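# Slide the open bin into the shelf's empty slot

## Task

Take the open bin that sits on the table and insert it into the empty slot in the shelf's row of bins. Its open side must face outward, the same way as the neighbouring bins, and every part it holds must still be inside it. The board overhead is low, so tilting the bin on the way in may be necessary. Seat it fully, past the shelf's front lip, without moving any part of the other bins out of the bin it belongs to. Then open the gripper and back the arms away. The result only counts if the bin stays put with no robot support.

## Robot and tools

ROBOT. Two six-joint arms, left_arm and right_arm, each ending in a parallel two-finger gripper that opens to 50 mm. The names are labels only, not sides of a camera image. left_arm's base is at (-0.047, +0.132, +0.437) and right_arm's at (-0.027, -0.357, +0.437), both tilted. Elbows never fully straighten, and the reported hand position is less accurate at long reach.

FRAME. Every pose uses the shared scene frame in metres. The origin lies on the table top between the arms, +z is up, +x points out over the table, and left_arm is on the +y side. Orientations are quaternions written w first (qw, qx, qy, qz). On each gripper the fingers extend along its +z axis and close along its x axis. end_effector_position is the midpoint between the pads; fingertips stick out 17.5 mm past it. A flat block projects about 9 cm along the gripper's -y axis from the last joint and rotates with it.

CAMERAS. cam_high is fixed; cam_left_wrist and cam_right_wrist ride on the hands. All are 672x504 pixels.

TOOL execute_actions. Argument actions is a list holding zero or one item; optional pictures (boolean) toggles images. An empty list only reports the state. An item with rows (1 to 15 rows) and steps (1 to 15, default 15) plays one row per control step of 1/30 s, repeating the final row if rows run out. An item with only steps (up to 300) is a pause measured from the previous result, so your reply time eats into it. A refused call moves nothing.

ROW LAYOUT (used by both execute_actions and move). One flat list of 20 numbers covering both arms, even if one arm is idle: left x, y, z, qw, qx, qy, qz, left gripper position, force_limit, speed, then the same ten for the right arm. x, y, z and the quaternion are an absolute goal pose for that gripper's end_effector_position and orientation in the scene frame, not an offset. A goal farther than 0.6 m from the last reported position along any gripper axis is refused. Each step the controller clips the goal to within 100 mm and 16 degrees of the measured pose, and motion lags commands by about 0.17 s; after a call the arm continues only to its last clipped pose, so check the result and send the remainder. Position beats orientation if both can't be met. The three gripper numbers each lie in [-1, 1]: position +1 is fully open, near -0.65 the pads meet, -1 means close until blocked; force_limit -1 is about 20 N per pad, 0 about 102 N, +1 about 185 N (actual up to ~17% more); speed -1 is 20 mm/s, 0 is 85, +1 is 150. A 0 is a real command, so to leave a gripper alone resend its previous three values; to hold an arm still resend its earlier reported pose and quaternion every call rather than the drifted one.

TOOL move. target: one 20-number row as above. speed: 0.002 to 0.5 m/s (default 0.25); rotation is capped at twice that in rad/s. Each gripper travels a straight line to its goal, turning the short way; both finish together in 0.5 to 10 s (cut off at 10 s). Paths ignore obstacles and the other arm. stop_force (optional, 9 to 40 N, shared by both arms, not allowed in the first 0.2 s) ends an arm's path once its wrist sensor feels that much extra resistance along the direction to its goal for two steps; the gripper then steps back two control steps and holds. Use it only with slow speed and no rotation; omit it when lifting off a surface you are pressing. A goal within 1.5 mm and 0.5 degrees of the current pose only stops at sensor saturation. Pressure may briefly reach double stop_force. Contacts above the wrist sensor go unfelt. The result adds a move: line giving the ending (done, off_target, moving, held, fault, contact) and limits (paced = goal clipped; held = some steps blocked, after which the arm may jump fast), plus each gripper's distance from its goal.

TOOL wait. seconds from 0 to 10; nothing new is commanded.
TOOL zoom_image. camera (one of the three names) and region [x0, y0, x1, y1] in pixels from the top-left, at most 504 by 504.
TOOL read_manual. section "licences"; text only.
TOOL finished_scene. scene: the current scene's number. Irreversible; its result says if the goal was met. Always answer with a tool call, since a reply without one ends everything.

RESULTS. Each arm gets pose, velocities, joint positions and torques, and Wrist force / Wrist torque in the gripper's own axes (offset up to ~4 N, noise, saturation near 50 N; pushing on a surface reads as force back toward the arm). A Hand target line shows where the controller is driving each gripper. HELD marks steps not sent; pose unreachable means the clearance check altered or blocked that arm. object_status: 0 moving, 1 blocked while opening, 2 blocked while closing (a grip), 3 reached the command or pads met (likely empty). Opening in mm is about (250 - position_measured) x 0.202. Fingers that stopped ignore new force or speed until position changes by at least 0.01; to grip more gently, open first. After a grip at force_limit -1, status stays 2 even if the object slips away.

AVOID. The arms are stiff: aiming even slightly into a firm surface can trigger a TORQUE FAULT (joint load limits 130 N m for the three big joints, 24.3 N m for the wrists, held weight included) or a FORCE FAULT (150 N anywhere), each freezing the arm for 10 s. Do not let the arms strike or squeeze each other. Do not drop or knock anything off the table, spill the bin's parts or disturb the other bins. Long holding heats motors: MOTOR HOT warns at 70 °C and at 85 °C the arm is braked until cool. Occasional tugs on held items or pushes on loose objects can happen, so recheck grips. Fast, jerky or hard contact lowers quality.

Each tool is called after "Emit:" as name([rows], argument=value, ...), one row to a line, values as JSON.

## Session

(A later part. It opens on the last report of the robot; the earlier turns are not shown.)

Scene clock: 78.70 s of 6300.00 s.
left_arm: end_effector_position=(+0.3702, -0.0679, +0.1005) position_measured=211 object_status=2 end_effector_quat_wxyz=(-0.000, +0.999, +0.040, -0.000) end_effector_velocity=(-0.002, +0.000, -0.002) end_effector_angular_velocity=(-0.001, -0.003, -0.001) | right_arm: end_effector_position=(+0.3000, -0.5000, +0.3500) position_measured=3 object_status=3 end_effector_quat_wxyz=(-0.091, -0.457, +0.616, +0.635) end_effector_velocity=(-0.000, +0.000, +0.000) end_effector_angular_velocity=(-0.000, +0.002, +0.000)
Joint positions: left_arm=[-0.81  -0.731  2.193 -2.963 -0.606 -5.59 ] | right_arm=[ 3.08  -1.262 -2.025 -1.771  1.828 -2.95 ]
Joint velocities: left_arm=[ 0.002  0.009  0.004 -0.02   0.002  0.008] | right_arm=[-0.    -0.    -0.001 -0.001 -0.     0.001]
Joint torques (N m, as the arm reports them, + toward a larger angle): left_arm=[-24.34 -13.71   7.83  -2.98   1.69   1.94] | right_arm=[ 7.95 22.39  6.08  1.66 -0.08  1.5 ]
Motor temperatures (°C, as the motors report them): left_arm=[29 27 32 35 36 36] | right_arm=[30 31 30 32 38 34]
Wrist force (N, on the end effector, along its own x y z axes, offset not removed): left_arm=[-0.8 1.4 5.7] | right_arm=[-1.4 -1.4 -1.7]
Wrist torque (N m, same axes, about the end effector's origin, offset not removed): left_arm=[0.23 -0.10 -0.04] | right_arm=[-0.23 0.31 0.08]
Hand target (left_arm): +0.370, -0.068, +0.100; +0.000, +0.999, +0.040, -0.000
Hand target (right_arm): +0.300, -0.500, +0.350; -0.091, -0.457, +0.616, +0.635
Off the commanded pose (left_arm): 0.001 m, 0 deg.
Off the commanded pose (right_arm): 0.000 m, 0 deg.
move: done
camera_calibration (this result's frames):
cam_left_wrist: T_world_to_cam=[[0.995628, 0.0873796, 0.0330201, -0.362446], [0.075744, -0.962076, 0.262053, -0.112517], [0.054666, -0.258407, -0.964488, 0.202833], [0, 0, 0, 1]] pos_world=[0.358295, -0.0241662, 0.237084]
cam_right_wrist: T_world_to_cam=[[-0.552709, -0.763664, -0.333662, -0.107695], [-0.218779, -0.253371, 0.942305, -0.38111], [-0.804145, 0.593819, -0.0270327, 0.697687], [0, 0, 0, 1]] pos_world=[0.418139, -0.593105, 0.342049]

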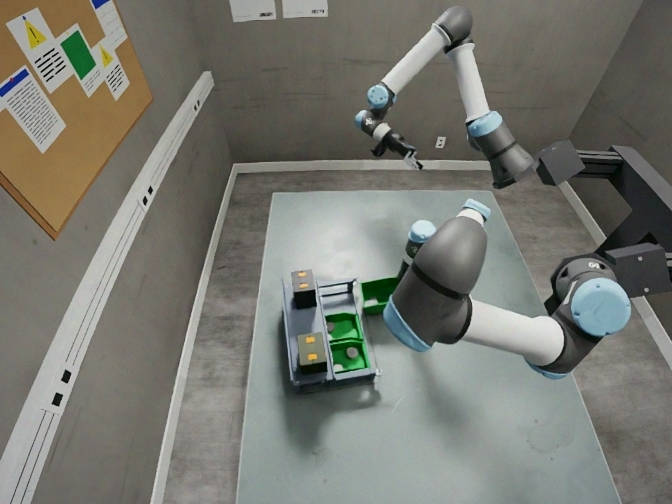

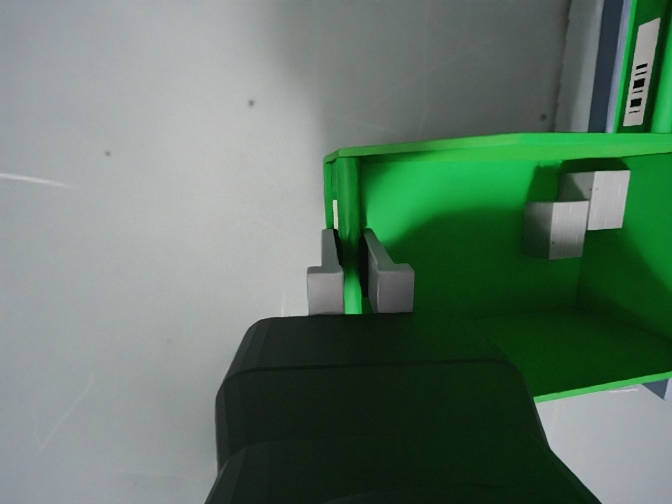

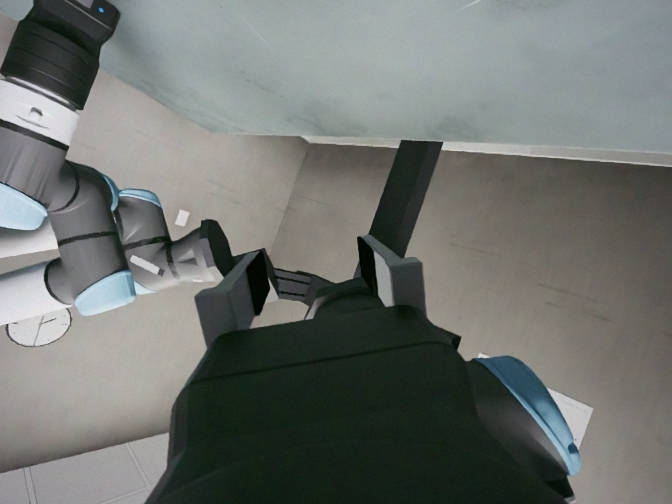

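Emit:
move(target=[0.30,-0.068,0.07,0,1,0.04,0,-1,0.5,-0.7,0.30,-0.5,0.35,-0.091,-0.457,0.616,0.635,1,0,0], speed=0.04)

Emit:
move(target=[0.30,-0.068,0.035,0,1,0.04,0,-1,0.5,-0.7,0.30,-0.5,0.35,-0.091,-0.457,0.616,0.635,1,0,0], speed=0.008, stop_force=9)

Emit:
move(target=[0.30,-0.068,0.04,0,1,0.04,0,0.6,0,-0.5,0.30,-0.5,0.35,-0.091,-0.457,0.616,0.635,1,0,0], speed=0.005)

Scene clock: 85.00 s of 6300.00 s.
left_arm: end_effector_position=(+0.3004, -0.0679, +0.0703) position_measured=211 object_status=2 end_effector_quat_wxyz=(-0.000, +0.999, +0.040, -0.000) end_effector_velocity=(-0.003, +0.000, -0.001) end_effector_angular_velocity=(-0.001, +0.000, -0.000) | right_arm: end_effector_position=(+0.3000, -0.5000, +0.3500) position_measured=3 object_status=3 end_effector_quat_wxyz=(-0.091, -0.457, +0.616, +0.635) end_effector_velocity=(+0.000, +0.000, -0.000) end_effector_angular_velocity=(-0.000, -0.000, -0.000)
Joint positions: left_arm=[-0.819 -0.569  2.275 -3.194 -0.607 -5.606] | right_arm=[ 3.08  -1.262 -2.025 -1.771  1.828 -2.95 ]
Joint velocities: left_arm=[-0.     0.008  0.004 -0.011 -0.001 -0.   ] | right_arm=[ 0. -0.  0.  0.  0.  0.]
Joint torques (N m, as the arm reports them, + toward a larger angle): left_arm=[-44.02 -14.57  12.46  -3.27   0.09  -0.93] | right_arm=[ 8.07 20.89  5.95  1.73  0.01  1.51]
Motor temperatures (°C, as the motors report them): left_arm=[29 27 32 35 36 36] | right_arm=[30 31 30 32 38 34]
Wrist force (N, on the end effector, along its own x y z axes, offset not removed): left_arm=[0.0 1.3 6.6] | right_arm=[-0.6 -1.1 0.5]
Wrist torque (N m, same axes, about the end effector's origin, offset not removed): left_arm=[0.29 -0.31 -0.16] | right_arm=[-0.11 0.11 0.09]
Hand target (left_arm): +0.300, -0.068, +0.070; -0.000, +0.999, +0.040, +0.000
Hand target (right_arm): +0.300, -0.500, +0.350; -0.091, -0.457, +0.616, +0.635
Off the commanded pose (left_arm): 0.000 m, 0 deg.
Off the commanded pose (right_arm): 0.000 m, 0 deg.
After step 90, 1.00 s passed at rest.
move: done
camera_calibration (this result's frames):
cam_left_wrist: T_world_to_cam=[[0.995609, 0.0874407, 0.0334098, -0.291923], [0.0757045, -0.96209, 0.262013, -0.0992812], [0.0550538, -0.258333, -0.964486, 0.17742], [0, 0, 0, 1]] pos_world=[0.28839, -0.0241579, 0.206886]
cam_right_wrist: T_world_to_cam=[[-0.552709, -0.763664, -0.333662, -0.107695], [-0.218779, -0.253371, 0.942305, -0.38111], [-0.804145, 0.593818, -0.0270328, 0.697687], [0, 0, 0, 1]] pos_world=[0.418139, -0.593105, 0.342049]

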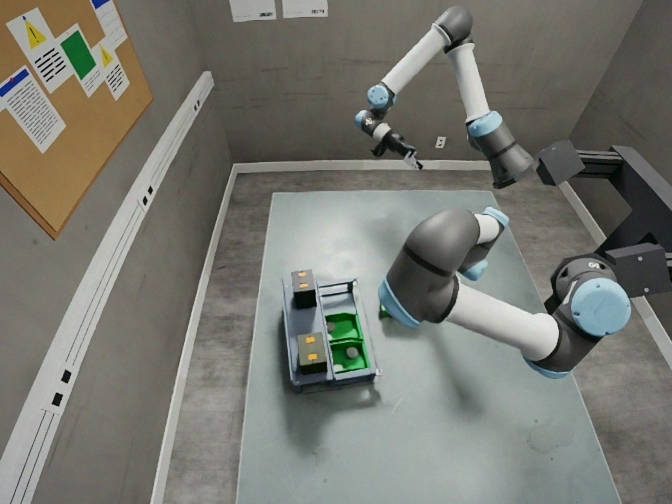

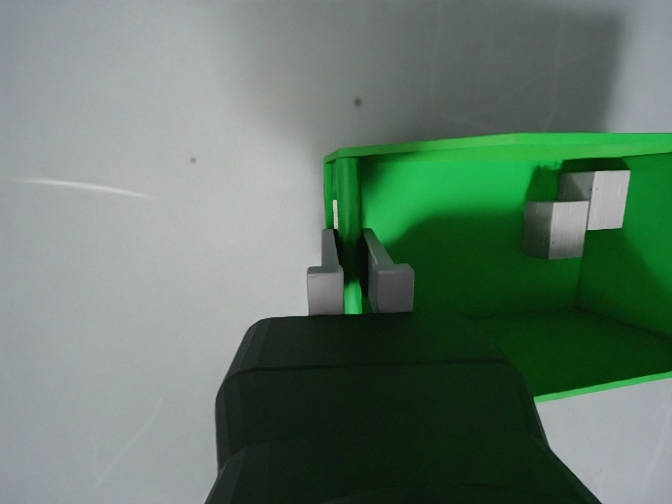

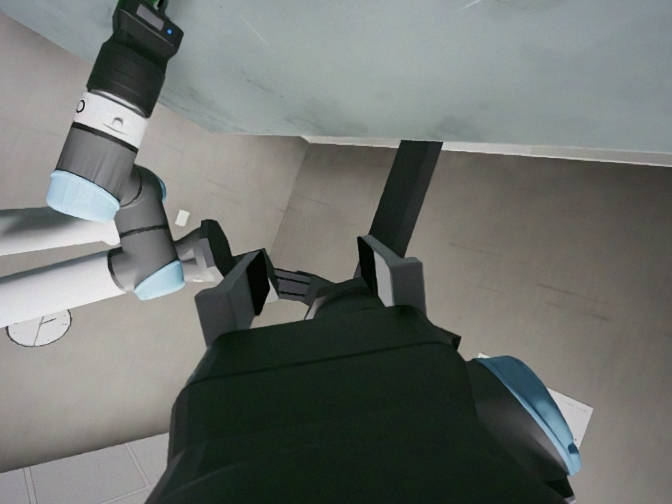

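Scene clock: 89.63 s of 6300.00 s.
left_arm: end_effector_position=(+0.3000, -0.0681, +0.0353) position_measured=211 object_status=2 end_effector_quat_wxyz=(+0.000, +0.999, +0.040, -0.000) end_effector_velocity=(-0.000, +0.000, -0.002) end_effector_angular_velocity=(+0.001, -0.001, -0.000) | right_arm: end_effector_position=(+0.3000, -0.5000, +0.3500) position_measured=3 object_status=3 end_effector_quat_wxyz=(-0.091, -0.457, +0.616, +0.635) end_effector_velocity=(+0.000, -0.000, +0.000) end_effector_angular_velocity=(-0.001, +0.001, -0.001)
Joint positions: left_arm=[-0.749 -0.483  2.215 -3.322 -0.605 -5.483] | right_arm=[ 3.08  -1.262 -2.025 -1.771  1.828 -2.95 ]
Joint velocities: left_arm=[ 0.004  0.006 -0.004 -0.008  0.001  0.008] | right_arm=[-0.    -0.     0.001 -0.     0.     0.002]
Joint torques (N m, as the arm reports them, + toward a larger angle): left_arm=[-19.67 -14.4  -13.11  -2.81  -1.6    1.97] | right_arm=[ 8.01 19.52  6.44  1.66  0.07  1.4 ]
Motor temperatures (°C, as the motors report them): left_arm=[29 27 32 35 36 36] | right_arm=[30 31 30 32 38 34]
Wrist force (N, on the end effector, along its own x y z axes, offset not removed): left_arm=[-2.9 1.2 -1.7] | right_arm=[-1.8 -2.1 -0.8]
Wrist torque (N m, same axes, about the end effector's origin, offset not removed): left_arm=[0.44 1.08 -0.03] | right_arm=[-0.36 0.36 0.06]
Hand target (left_arm): +0.300, -0.068, +0.035; +0.000, +0.999, +0.040, -0.000
Hand target (right_arm): +0.300, -0.500, +0.350; -0.091, -0.457, +0.616, +0.635
Off the commanded pose (left_arm): 0.000 m, 0 deg.
Off the commanded pose (right_arm): 0.000 m, 0 deg.
move: done
camera_calibration (this result's frames):
cam_left_wrist: T_world_to_cam=[[0.995617, 0.0873689, 0.0333748, -0.290329], [0.0756316, -0.962036, 0.262233, -0.090228], [0.0550187, -0.258559, -0.964427, 0.143702], [0, 0, 0, 1]] pos_world=[0.287974, -0.0242816, 0.17194]
cam_right_wrist: T_world_to_cam=[[-0.552709, -0.763664, -0.333662, -0.107695], [-0.218779, -0.253371, 0.942305, -0.38111], [-0.804145, 0.593819, -0.0270329, 0.697687], [0, 0, 0, 1]] pos_world=[0.418139, -0.593105, 0.342049]

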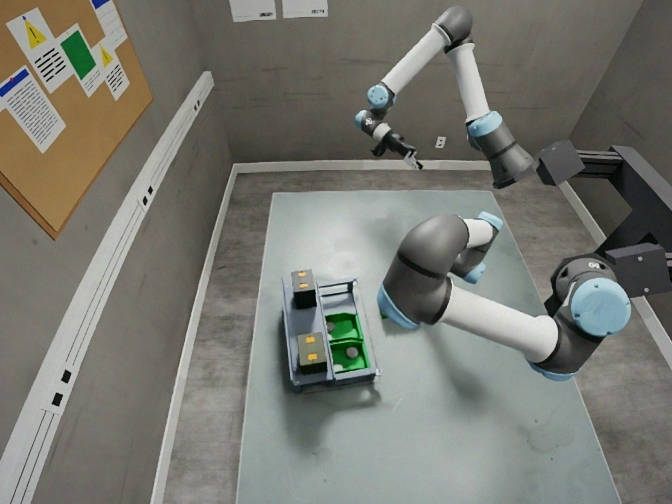

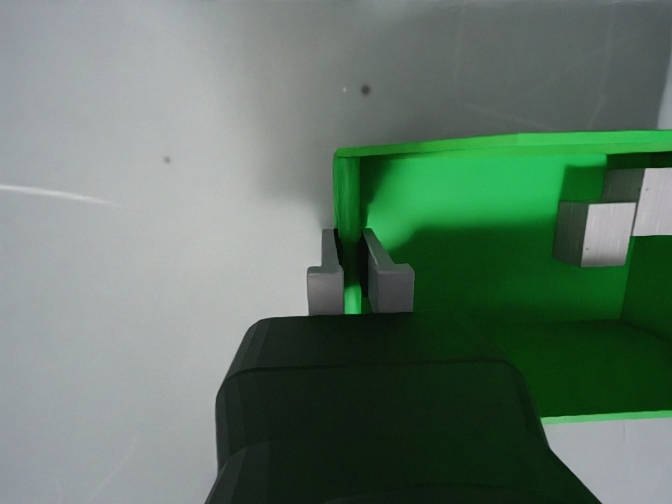

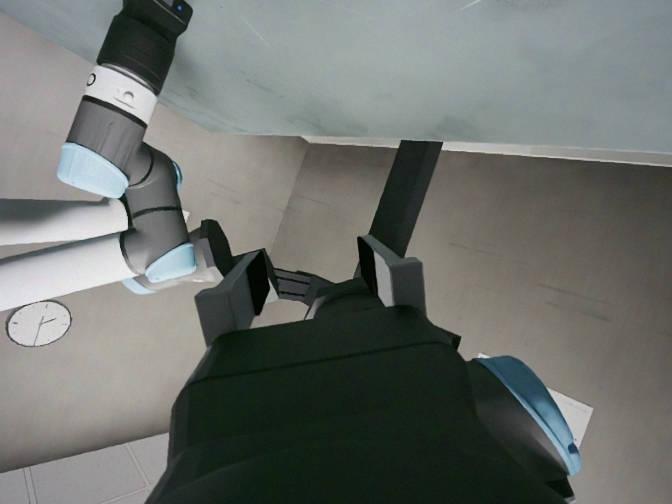

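Scene clock: 90.80 s of 6300.00 s.
left_arm: end_effector_position=(+0.3000, -0.0680, +0.0398) position_measured=63 object_status=3 end_effector_quat_wxyz=(+0.000, +0.999, +0.040, +0.000) end_effector_velocity=(-0.000, +0.000, +0.001) end_effector_angular_velocity=(+0.000, +0.000, -0.000) | right_arm: end_effector_position=(+0.3000, -0.5000, +0.3500) position_measured=3 object_status=3 end_effector_quat_wxyz=(-0.091, -0.457, +0.616, +0.635) end_effector_velocity=(-0.001, +0.000, -0.000) end_effector_angular_velocity=(-0.000, +0.001, +0.000)
Joint positions: left_arm=[-0.758 -0.493  2.223 -3.307 -0.604 -5.498] | right_arm=[ 3.08  -1.262 -2.025 -1.771  1.828 -2.95 ]
Joint velocities: left_arm=[-0.003 -0.003  0.003  0.005 -0.    -0.005] | right_arm=[-0.     0.    -0.001 -0.     0.     0.001]
Joint torques (N m, as the arm reports them, + toward a larger angle): left_arm=[-43.85 -31.91  13.26  -0.39   1.18  -1.55] | right_arm=[ 7.39 19.74  6.05  1.61  0.11  1.39]
Motor temperatures (°C, as the motors report them): left_arm=[29 27 32 35 36 36] | right_arm=[30 31 30 32 38 34]
Wrist force (N, on the end effector, along its own x y z axes, offset not removed): left_arm=[-1.2 0.8 1.6] | right_arm=[-1.6 -2.1 -0.6]
Wrist torque (N m, same axes, about the end effector's origin, offset not removed): left_arm=[0.17 0.39 -0.05] | right_arm=[-0.32 0.32 0.11]
Hand target (left_arm): +0.300, -0.068, +0.040; -0.000, +0.999, +0.040, +0.000
Hand target (right_arm): +0.300, -0.500, +0.350; -0.091, -0.457, +0.616, +0.635
Off the commanded pose (left_arm): 0.000 m, 0 deg.
Off the commanded pose (right_arm): 0.000 m, 0 deg.
move: done
camera_calibration (this result's frames):
cam_left_wrist: T_world_to_cam=[[0.995611, 0.0873587, 0.0335591, -0.290532], [0.0755818, -0.962077, 0.262097, -0.0913231], [0.0551828, -0.25841, -0.964458, 0.148013], [0, 0, 0, 1]] pos_world=[0.287991, -0.0242314, 0.176438]
cam_right_wrist: T_world_to_cam=[[-0.552709, -0.763664, -0.333662, -0.107695], [-0.218778, -0.253371, 0.942305, -0.381111], [-0.804145, 0.593818, -0.0270326, 0.697687], [0, 0, 0, 1]] pos_world=[0.418139, -0.593105, 0.342049]

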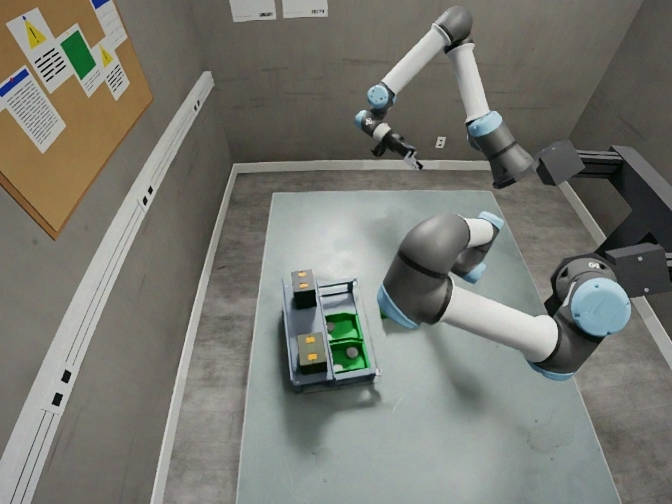

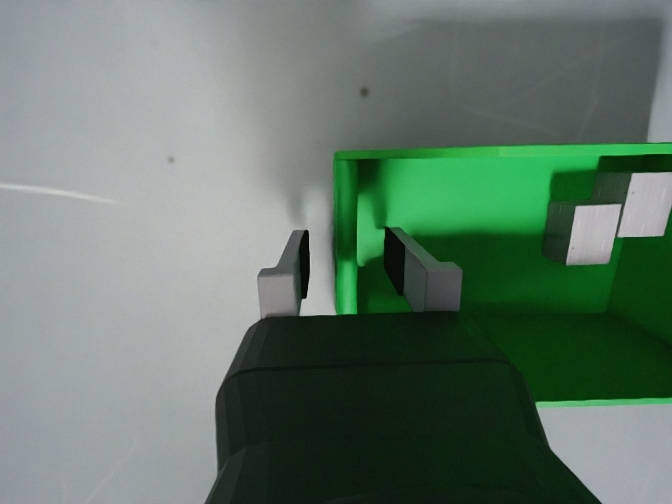

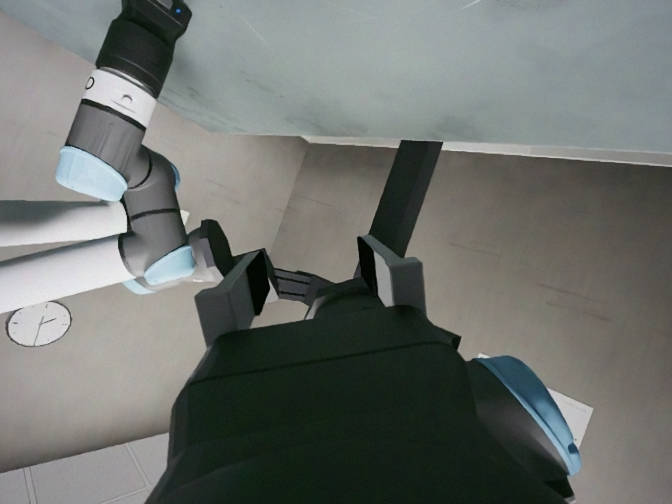

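Emit:
move(target=[0.30,-0.068,0.027,0,1,0.04,0,0.6,0,-0.5,0.30,-0.5,0.35,-0.091,-0.457,0.616,0.635,1,0,0], speed=0.02)

Emit:
move(target=[0.30,-0.068,0.027,0,1,0.04,0,-1,0.5,0,0.30,-0.5,0.35,-0.091,-0.457,0.616,0.635,1,0,0])

Emit:
move(target=[0.33,-0.067,0.084,0,1,0.04,0,-1,0.5,0,0.30,-0.5,0.35,-0.091,-0.457,0.616,0.635,1,0,0], speed=0.04)

Emit:
move(target=[0.43,-0.064,0.077,0,1,0.04,0,-1,0.5,0,0.30,-0.5,0.35,-0.091,-0.457,0.616,0.635,1,0,0], speed=0.02, stop_force=10)

Scene clock: 96.93 s of 6300.00 s.
left_arm: end_effector_position=(+0.3000, -0.0680, +0.0273) position_measured=63 object_status=3 end_effector_quat_wxyz=(-0.000, +0.999, +0.040, -0.000) end_effector_velocity=(+0.000, +0.000, -0.003) end_effector_angular_velocity=(-0.000, -0.001, +0.000) | right_arm: end_effector_position=(+0.3000, -0.5000, +0.3500) position_measured=3 object_status=3 end_effector_quat_wxyz=(-0.091, -0.457, +0.616, +0.635) end_effector_velocity=(+0.001, -0.000, -0.000) end_effector_angular_velocity=(-0.000, -0.002, -0.001)
Joint positions: left_arm=[-0.733 -0.464  2.2   -3.348 -0.605 -5.455] | right_arm=[ 3.08  -1.262 -2.025 -1.771  1.828 -2.95 ]
Joint velocities: left_arm=[ 0.005  0.006 -0.005 -0.01   0.     0.01 ] | right_arm=[-0.    -0.     0.001  0.001 -0.    -0.   ]
Joint torques (N m, as the arm reports them, + toward a larger angle): left_arm=[-21.33 -15.41 -13.38  -3.14  -1.37   2.09] | right_arm=[ 7.79 18.19  6.46  1.74  0.13  1.39]
Motor temperatures (°C, as the motors report them): left_arm=[29 27 32 35 36 36] | right_arm=[30 31 30 32 38 34]
Wrist force (N, on the end effector, along its own x y z axes, offset not removed): left_arm=[-0.7 0.4 2.6] | right_arm=[-1.1 -1.0 0.2]
Wrist torque (N m, same axes, about the end effector's origin, offset not removed): left_arm=[0.14 0.31 -0.10] | right_arm=[-0.13 0.25 0.07]
Hand target (left_arm): +0.300, -0.068, +0.027; +0.000, +0.999, +0.040, -0.000
Hand target (right_arm): +0.300, -0.500, +0.350; -0.091, -0.457, +0.616, +0.635
Off the commanded pose (left_arm): 0.000 m, 0 deg.
Off the commanded pose (right_arm): 0.000 m, 0 deg.
After step 90, 2.17 s passed at rest.
move: done
camera_calibration (this result's frames):
cam_left_wrist: T_world_to_cam=[[0.995615, 0.0873751, 0.0334241, -0.290084], [0.0756339, -0.962079, 0.262074, -0.0880931], [0.0550554, -0.258397, -0.964469, 0.136021], [0, 0, 0, 1]] pos_world=[0.287987, -0.0242591, 0.163971]
cam_right_wrist: T_world_to_cam=[[-0.552709, -0.763664, -0.333662, -0.107695], [-0.218779, -0.253371, 0.942305, -0.38111], [-0.804145, 0.593818, -0.0270327, 0.697687], [0, 0, 0, 1]] pos_world=[0.418139, -0.593105, 0.342049]

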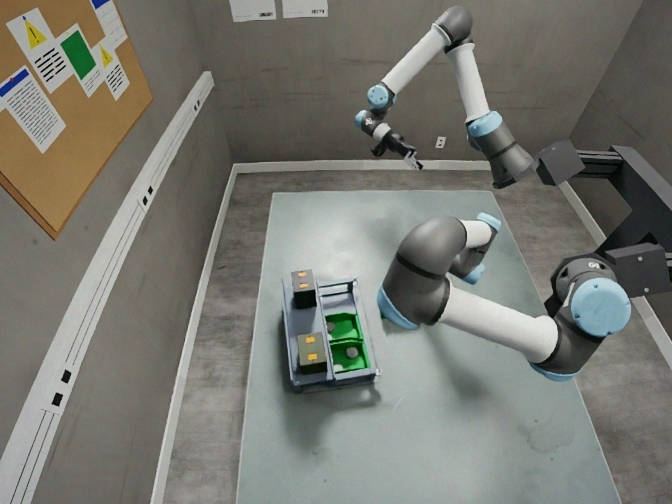

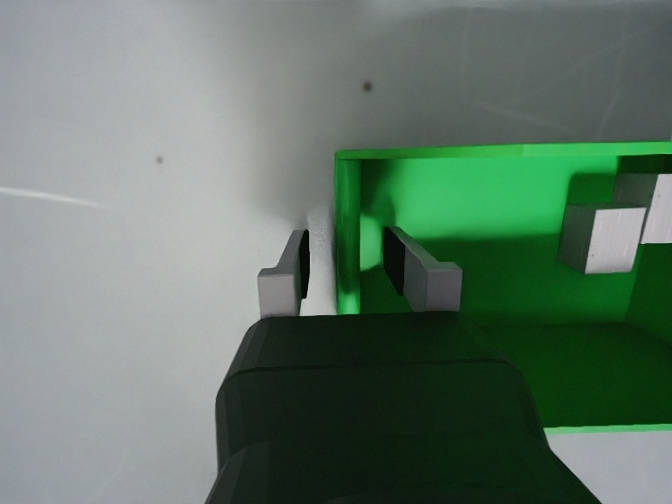

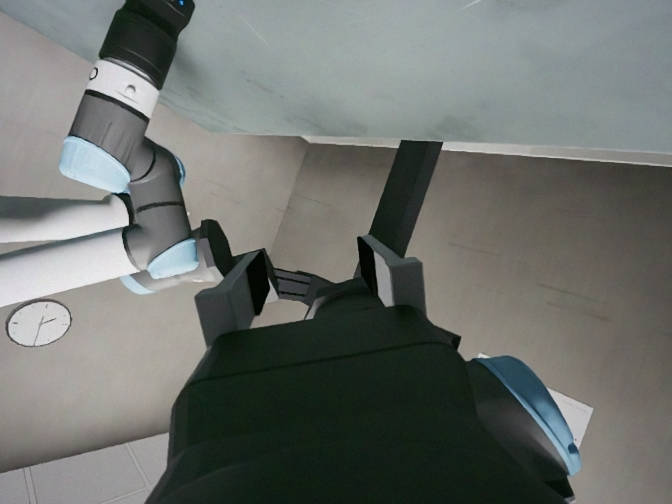

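Scene clock: 97.63 s of 6300.00 s.
left_arm: end_effector_position=(+0.3000, -0.0680, +0.0270) position_measured=212 object_status=2 end_effector_quat_wxyz=(+0.000, +0.999, +0.040, -0.000) end_effector_velocity=(-0.000, +0.000, -0.000) end_effector_angular_velocity=(-0.000, +0.000, +0.000) | right_arm: end_effector_position=(+0.3000, -0.5000, +0.3500) position_measured=3 object_status=3 end_effector_quat_wxyz=(-0.091, -0.457, +0.616, +0.635) end_effector_velocity=(+0.000, -0.000, +0.000) end_effector_angular_velocity=(-0.000, -0.000, -0.000)
Joint positions: left_arm=[-0.733 -0.463  2.199 -3.349 -0.605 -5.454] | right_arm=[ 3.08  -1.262 -2.025 -1.771  1.828 -2.95 ]
Joint velocities: left_arm=[ 0.     0.     0.    -0.001 -0.001  0.   ] | right_arm=[ 0.  0. -0.  0.  0.  0.]
Joint torques (N m, as the arm reports them, + toward a larger angle): left_arm=[-14.79 -11.37 -16.46  -2.94   0.33   1.91] | right_arm=[ 7.6  17.56  6.82  1.68  0.07  1.33]
Motor temperatures (°C, as the motors report them): left_arm=[29 27 32 35 36 36] | right_arm=[30 31 30 32 38 34]
Wrist force (N, on the end effector, along its own x y z axes, offset not removed): left_arm=[-7.0 -3.5 -26.1] | right_arm=[-2.0 -2.1 -1.4]
Wrist torque (N m, same axes, about the end effector's origin, offset not removed): left_arm=[0.01 0.27 0.06] | right_arm=[-0.30 0.34 0.05]
Hand target (left_arm): +0.300, -0.068, +0.027; +0.000, +0.999, +0.040, -0.000
Hand target (right_arm): +0.300, -0.500, +0.350; -0.091, -0.457, +0.616, +0.635
Off the commanded pose (left_arm): 0.000 m, 0 deg.
Off the commanded pose (right_arm): 0.000 m, 0 deg.
move: done
camera_calibration (this result's frames):
cam_left_wrist: T_world_to_cam=[[0.995614, 0.0873477, 0.0335174, -0.290096], [0.0755791, -0.962064, 0.262146, -0.0879963], [0.0551437, -0.258463, -0.964446, 0.135691], [0, 0, 0, 1]] pos_world=[0.287992, -0.0242478, 0.163658]
cam_right_wrist: T_world_to_cam=[[-0.552709, -0.763664, -0.333662, -0.107695], [-0.218778, -0.253371, 0.942305, -0.381111], [-0.804145, 0.593818, -0.0270325, 0.697687], [0, 0, 0, 1]] pos_world=[0.418139, -0.593105, 0.342049]

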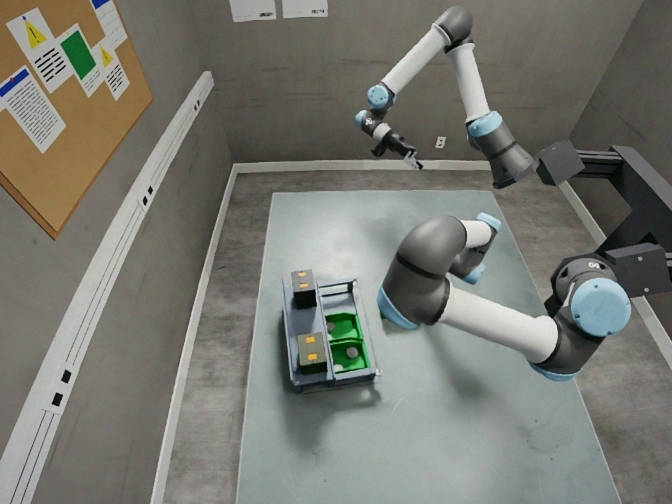

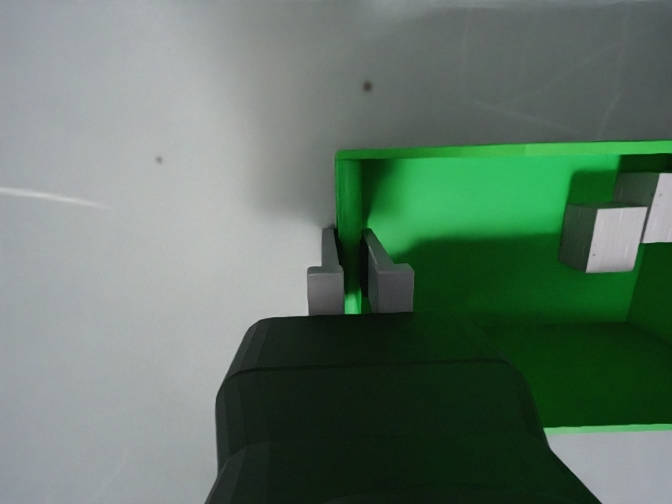

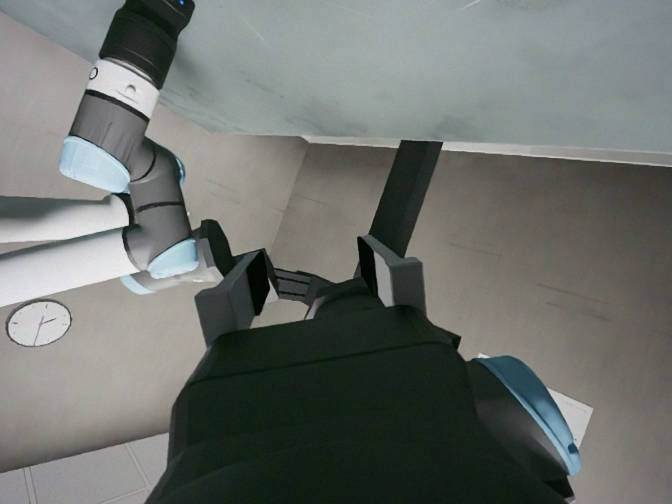

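Scene clock: 99.63 s of 6300.00 s.
left_arm: end_effector_position=(+0.3298, -0.0670, +0.0836) position_measured=212 object_status=2 end_effector_quat_wxyz=(-0.000, +0.999, +0.040, +0.000) end_effector_velocity=(+0.002, -0.001, +0.003) end_effector_angular_velocity=(-0.000, +0.001, +0.001) | right_arm: end_effector_position=(+0.3000, -0.5000, +0.3500) position_measured=3 object_status=3 end_effector_quat_wxyz=(-0.091, -0.457, +0.616, +0.635) end_effector_velocity=(+0.000, -0.000, +0.000) end_effector_angular_velocity=(-0.000, -0.000, -0.000)
Joint positions: left_arm=[-0.815 -0.646  2.247 -3.096 -0.606 -5.599] | right_arm=[ 3.08  -1.262 -2.025 -1.771  1.828 -2.95 ]
Joint velocities: left_arm=[-0.004 -0.01  -0.001  0.017 -0.001 -0.009] | right_arm=[-0.     0.     0.001 -0.    -0.     0.   ]
Joint torques (N m, as the arm reports them, + toward a larger angle): left_arm=[-45.44 -30.57  10.37  -0.73  -0.92  -1.5 ] | right_arm=[ 7.76 17.46  6.49  1.77  0.15  1.39]
Motor temperatures (°C, as the motors report them): left_arm=[29 27 32 35 36 36] | right_arm=[30 31 30 32 38 34]
Wrist force (N, on the end effector, along its own x y z axes, offset not removed): left_arm=[-0.2 1.9 5.5] | right_arm=[-1.4 -1.5 -1.4]
Wrist torque (N m, same axes, about the end effector's origin, offset not removed): left_arm=[0.35 -0.24 -0.11] | right_arm=[-0.29 0.30 0.02]
Hand target (left_arm): +0.330, -0.067, +0.084; -0.000, +0.999, +0.040, +0.000
Hand target (right_arm): +0.300, -0.500, +0.350; -0.091, -0.457, +0.616, +0.635
Off the commanded pose (left_arm): 0.000 m, 0 deg.
Off the commanded pose (right_arm): 0.000 m, 0 deg.
move: done
camera_calibration (this result's frames):
cam_left_wrist: T_world_to_cam=[[0.995605, 0.0873349, 0.0338081, -0.321821], [0.0754988, -0.962105, 0.262019, -0.104015], [0.0554104, -0.258315, -0.96447, 0.18875], [0, 0, 0, 1]] pos_world=[0.317801, -0.0232105, 0.220178]
cam_right_wrist: T_world_to_cam=[[-0.552709, -0.763664, -0.333662, -0.107695], [-0.218779, -0.253372, 0.942305, -0.381111], [-0.804145, 0.593818, -0.0270327, 0.697687], [0, 0, 0, 1]] pos_world=[0.418139, -0.593105, 0.342049]

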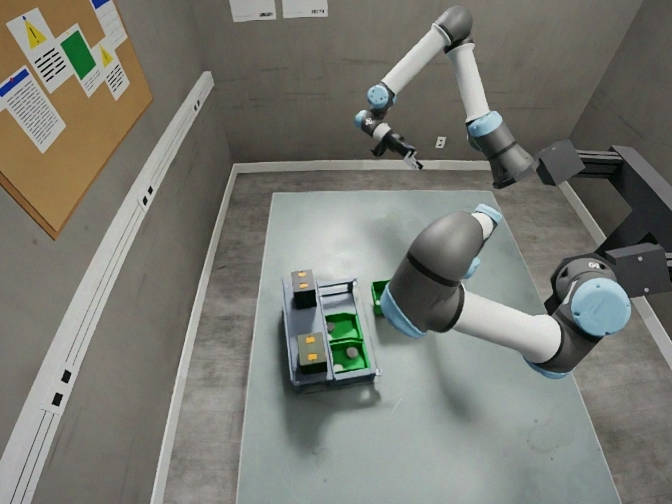

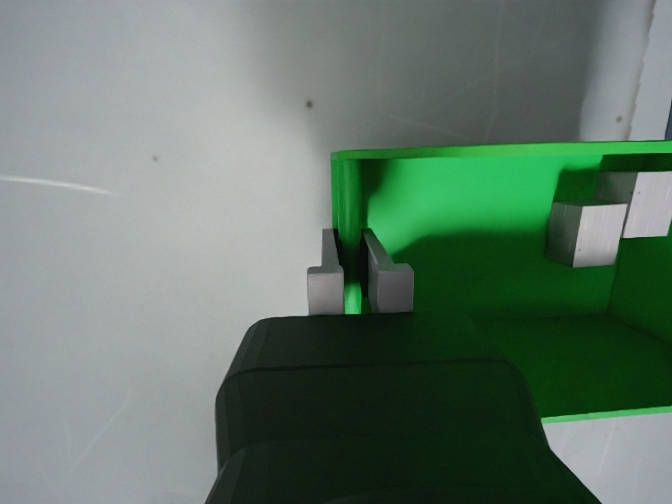

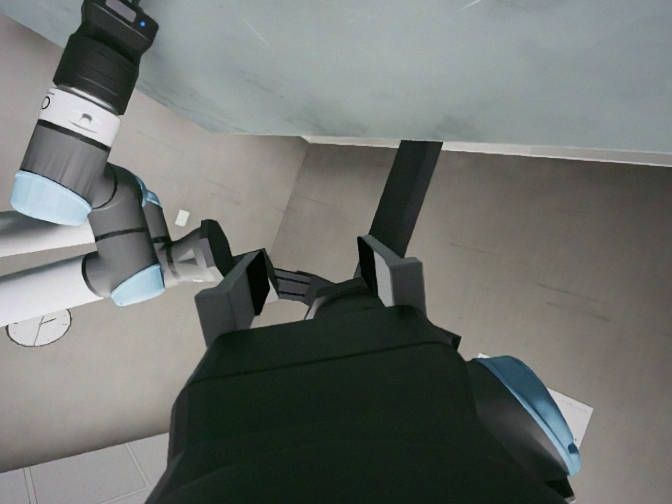

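Scene clock: 104.07 s of 6300.00 s.
left_arm: end_effector_position=(+0.4104, -0.0647, +0.0782) position_measured=212 object_status=2 end_effector_quat_wxyz=(+0.000, +0.999, +0.040, +0.000) end_effector_velocity=(-0.005, +0.000, +0.001) end_effector_angular_velocity=(+0.002, -0.003, +0.002) | right_arm: end_effector_position=(+0.3000, -0.5000, +0.3500) position_measured=3 object_status=3 end_effector_quat_wxyz=(-0.091, -0.457, +0.616, +0.635) end_effector_velocity=(-0.000, +0.000, -0.000) end_effector_angular_velocity=(-0.000, +0.001, +0.000)
Joint positions: left_arm=[-0.737 -0.716  2.092 -2.984 -0.605 -5.461] | right_arm=[ 3.08  -1.262 -2.025 -1.771  1.828 -2.95 ]
Joint velocities: left_arm=[-0.006  0.003  0.013 -0.01   0.003 -0.011] | right_arm=[-0.    -0.    -0.    -0.    -0.     0.001]
Joint torques (N m, as the arm reports them, + toward a larger angle): left_arm=[-44.36 -23.67   1.15  -4.98   4.87  -0.83] | right_arm=[ 7.59 16.77  7.    1.64  0.04  1.34]
Motor temperatures (°C, as the motors report them): left_arm=[29 27 32 35 36 36] | right_arm=[30 31 30 32 38 34]
Wrist force (N, on the end effector, along its own x y z axes, offset not removed): left_arm=[-18.5 4.2 1.8] | right_arm=[-1.0 -1.0 -0.5]
Wrist torque (N m, same axes, about the end effector's origin, offset not removed): left_arm=[0.24 -0.14 -0.41] | right_arm=[-0.07 0.17 0.08]
Hand target (left_arm): +0.409, -0.065, +0.078; +0.000, +0.999, +0.040, -0.000
Hand target (right_arm): +0.300, -0.500, +0.350; -0.091, -0.457, +0.616, +0.635
Off the commanded pose (left_arm): 0.020 m, 0 deg.
Off the commanded pose (right_arm): 0.000 m, 0 deg.
move: contact (left_arm)
camera_calibration (this result's frames):
cam_left_wrist: T_world_to_cam=[[0.995593, 0.0875696, 0.0335674, -0.402022], [0.0757656, -0.961978, 0.262407, -0.106654], [0.05527, -0.258707, -0.964373, 0.179759], [0, 0, 0, 1]] pos_world=[0.398396, -0.0208889, 0.214836]
cam_right_wrist: T_world_to_cam=[[-0.552709, -0.763664, -0.333662, -0.107695], [-0.218778, -0.253371, 0.942305, -0.381111], [-0.804145, 0.593818, -0.0270326, 0.697687], [0, 0, 0, 1]] pos_world=[0.418139, -0.593105, 0.342049]

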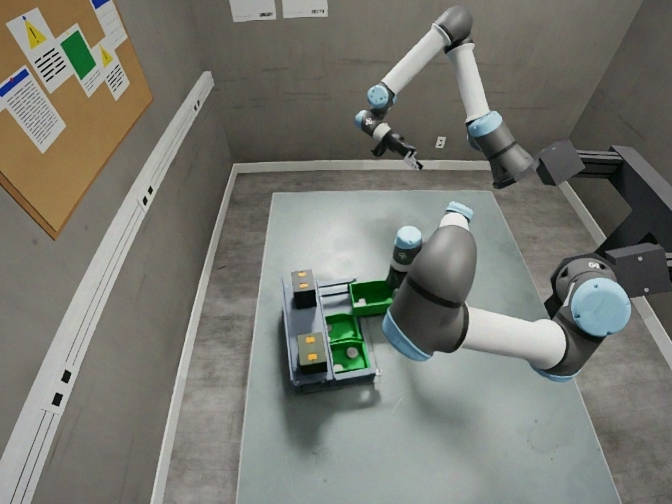

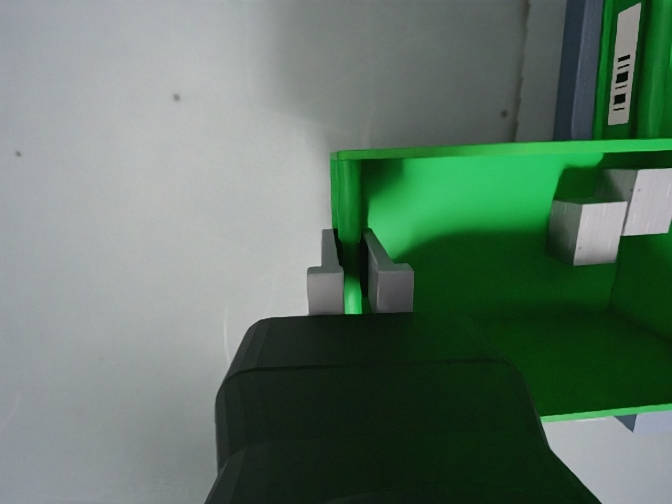

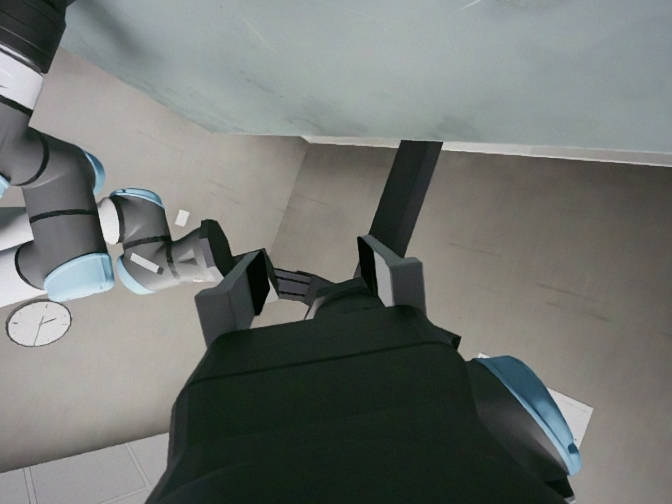

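Emit:
move(target=[0.395,-0.072,0.078,0,1,0.022,0,-1,0.5,0,0.30,-0.5,0.35,-0.091,-0.457,0.616,0.635,1,0,0], speed=0.015)

Emit:
move(target=[0.44,-0.070,0.077,0,1,0.022,0,-1,0.5,0,0.30,-0.5,0.35,-0.091,-0.457,0.616,0.635,1,0,0], speed=0.01, stop_force=9)

Scene clock: 108.60 s of 6300.00 s.
left_arm: end_effector_position=(+0.3953, -0.0718, +0.0780) position_measured=212 object_status=2 end_effector_quat_wxyz=(-0.000, +1.000, +0.022, +0.000) end_effector_velocity=(-0.003, -0.001, -0.000) end_effector_angular_velocity=(-0.000, +0.001, -0.007) | right_arm: end_effector_position=(+0.3000, -0.5000, +0.3500) position_measured=3 object_status=3 end_effector_quat_wxyz=(-0.091, -0.457, +0.616, +0.635) end_effector_velocity=(-0.000, +0.000, +0.000) end_effector_angular_velocity=(+0.001, +0.001, +0.001)
Joint positions: left_arm=[-0.755 -0.692  2.111 -3.    -0.604 -5.457] | right_arm=[ 3.08  -1.262 -2.025 -1.771  1.828 -2.95 ]
Joint velocities: left_arm=[-0.003  0.004  0.004 -0.003 -0.001  0.001] | right_arm=[ 0.    -0.    -0.    -0.001  0.    -0.001]
Joint torques (N m, as the arm reports them, + toward a larger angle): left_arm=[-45.38 -16.87   7.64  -3.24   1.64   1.81] | right_arm=[ 7.44 17.2   7.23  1.66  0.18  1.23]
Motor temperatures (°C, as the motors report them): left_arm=[29 27 32 35 36 36] | right_arm=[30 31 30 32 38 34]
Wrist force (N, on the end effector, along its own x y z axes, offset not removed): left_arm=[-1.8 1.9 5.9] | right_arm=[-0.4 -2.6 0.3]
Wrist torque (N m, same axes, about the end effector's origin, offset not removed): left_arm=[0.36 -0.03 -0.08] | right_arm=[-0.45 0.07 0.06]
Hand target (left_arm): +0.395, -0.072, +0.078; -0.000, +1.000, +0.022, +0.000
Hand target (right_arm): +0.300, -0.500, +0.350; -0.091, -0.457, +0.616, +0.635
Off the commanded pose (left_arm): 0.000 m, 0 deg.
Off the commanded pose (right_arm): 0.000 m, 0 deg.
After step 90, 0.07 s passed at rest.
move: done
camera_calibration (this result's frames):
cam_left_wrist: T_world_to_cam=[[0.998068, 0.0523019, 0.0335403, -0.389882], [0.0417189, -0.964155, 0.262039, -0.0989623], [0.0460432, -0.260134, -0.964474, 0.182099], [0, 0, 0, 1]] pos_world=[0.384873, -0.0276533, 0.214639]
cam_right_wrist: T_world_to_cam=[[-0.552709, -0.763664, -0.333662, -0.107695], [-0.218778, -0.253372, 0.942305, -0.381111], [-0.804145, 0.593818, -0.0270319, 0.697687], [0, 0, 0, 1]] pos_world=[0.418139, -0.593105, 0.342049]

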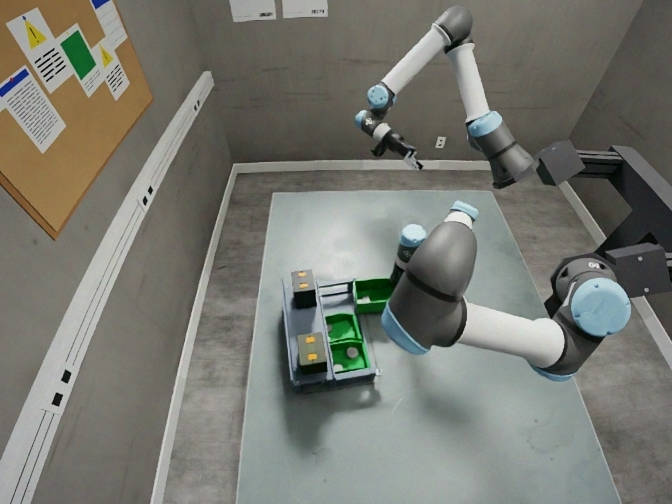

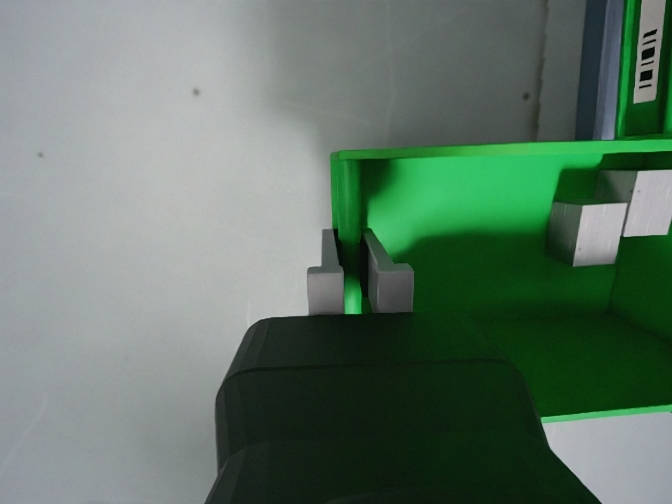

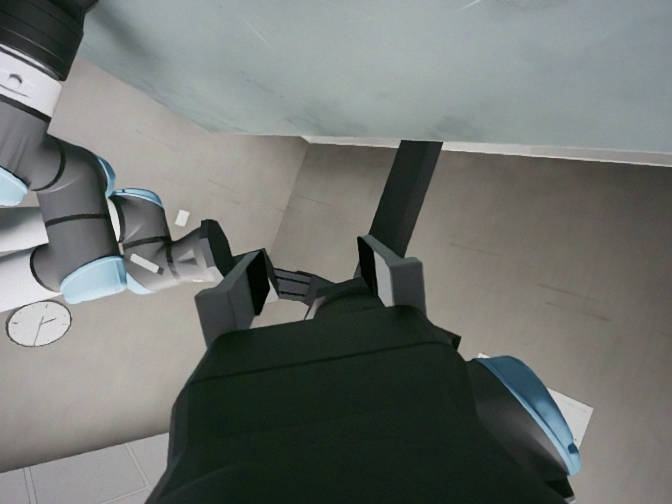

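Scene clock: 113.30 s of 6300.00 s.
left_arm: end_effector_position=(+0.4396, -0.0701, +0.0770) position_measured=212 object_status=2 end_effector_quat_wxyz=(+0.000, +1.000, +0.022, -0.000) end_effector_velocity=(+0.003, +0.000, -0.000) end_effector_angular_velocity=(+0.000, -0.000, +0.001) | right_arm: end_effector_position=(+0.3000, -0.5000, +0.3500) position_measured=3 object_status=3 end_effector_quat_wxyz=(-0.091, -0.457, +0.616, +0.635) end_effector_velocity=(+0.001, -0.000, +0.000) end_effector_angular_velocity=(-0.000, -0.001, -0.001)
Joint positions: left_arm=[-0.72  -0.722  2.021 -2.931 -0.606 -5.396] | right_arm=[ 3.08  -1.262 -2.025 -1.771  1.828 -2.95 ]
Joint velocities: left_arm=[ 0.002 -0.002 -0.006  0.005  0.     0.003] | right_arm=[ 0.     0.     0.001  0.    -0.    -0.   ]
Joint torques (N m, as the arm reports them, + toward a larger angle): left_arm=[-26.58 -36.42 -18.91  -0.8   -0.94   2.  ] | right_arm=[ 7.93 16.74  7.55  1.66  0.14  1.21]
Motor temperatures (°C, as the motors report them): left_arm=[29 27 32 35 36 36] | right_arm=[30 31 30 32 38 34]
Wrist force (N, on the end effector, along its own x y z axes, offset not removed): left_arm=[-1.6 0.4 6.5] | right_arm=[-0.5 -0.2 -0.6]
Wrist torque (N m, same axes, about the end effector's origin, offset not removed): left_arm=[0.03 -0.04 -0.08] | right_arm=[0.05 0.16 -0.05]
Hand target (left_arm): +0.440, -0.070, +0.077; +0.000, +1.000, +0.022, -0.000
Hand target (right_arm): +0.300, -0.500, +0.350; -0.091, -0.457, +0.616, +0.635
Off the commanded pose (left_arm): 0.000 m, 0 deg.
Off the commanded pose (right_arm): 0.000 m, 0 deg.
move: done
camera_calibration (this result's frames):
cam_left_wrist: T_world_to_cam=[[0.99811, 0.0515201, 0.0334963, -0.434198], [0.0409678, -0.964145, 0.262194, -0.0985655], [0.0458035, -0.260326, -0.964434, 0.179582], [0, 0, 0, 1]] pos_world=[0.42919, -0.0259117, 0.213582]
cam_right_wrist: T_world_to_cam=[[-0.552709, -0.763664, -0.333662, -0.107695], [-0.218778, -0.253372, 0.942305, -0.381111], [-0.804145, 0.593818, -0.0270319, 0.697687], [0, 0, 0, 1]] pos_world=[0.418139, -0.593105, 0.342049]

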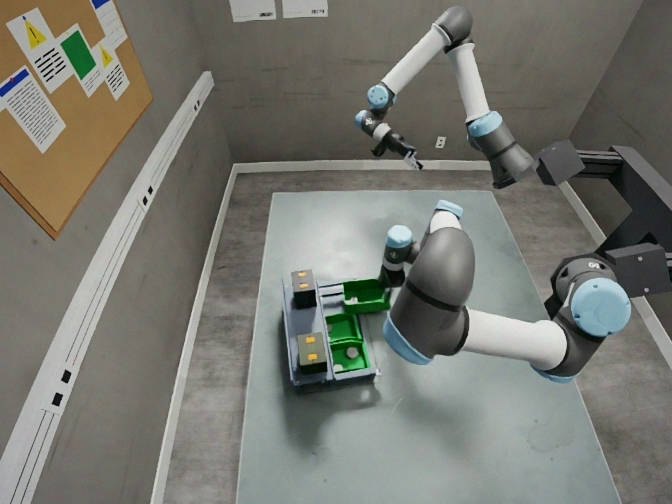

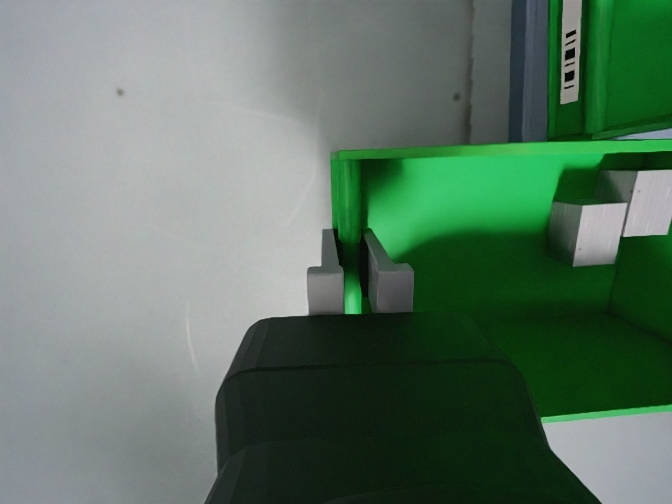

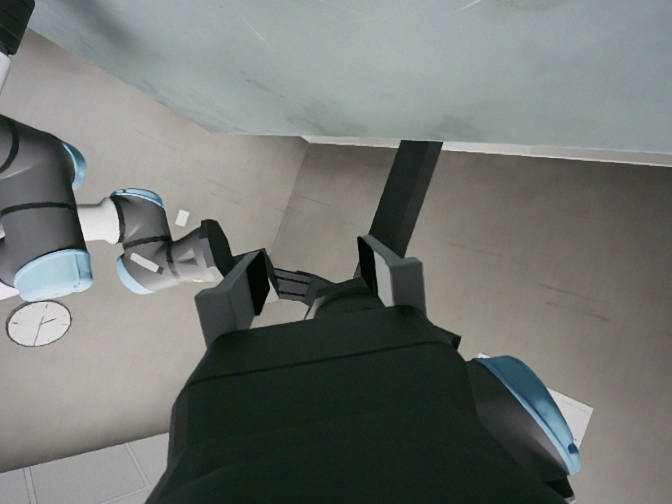

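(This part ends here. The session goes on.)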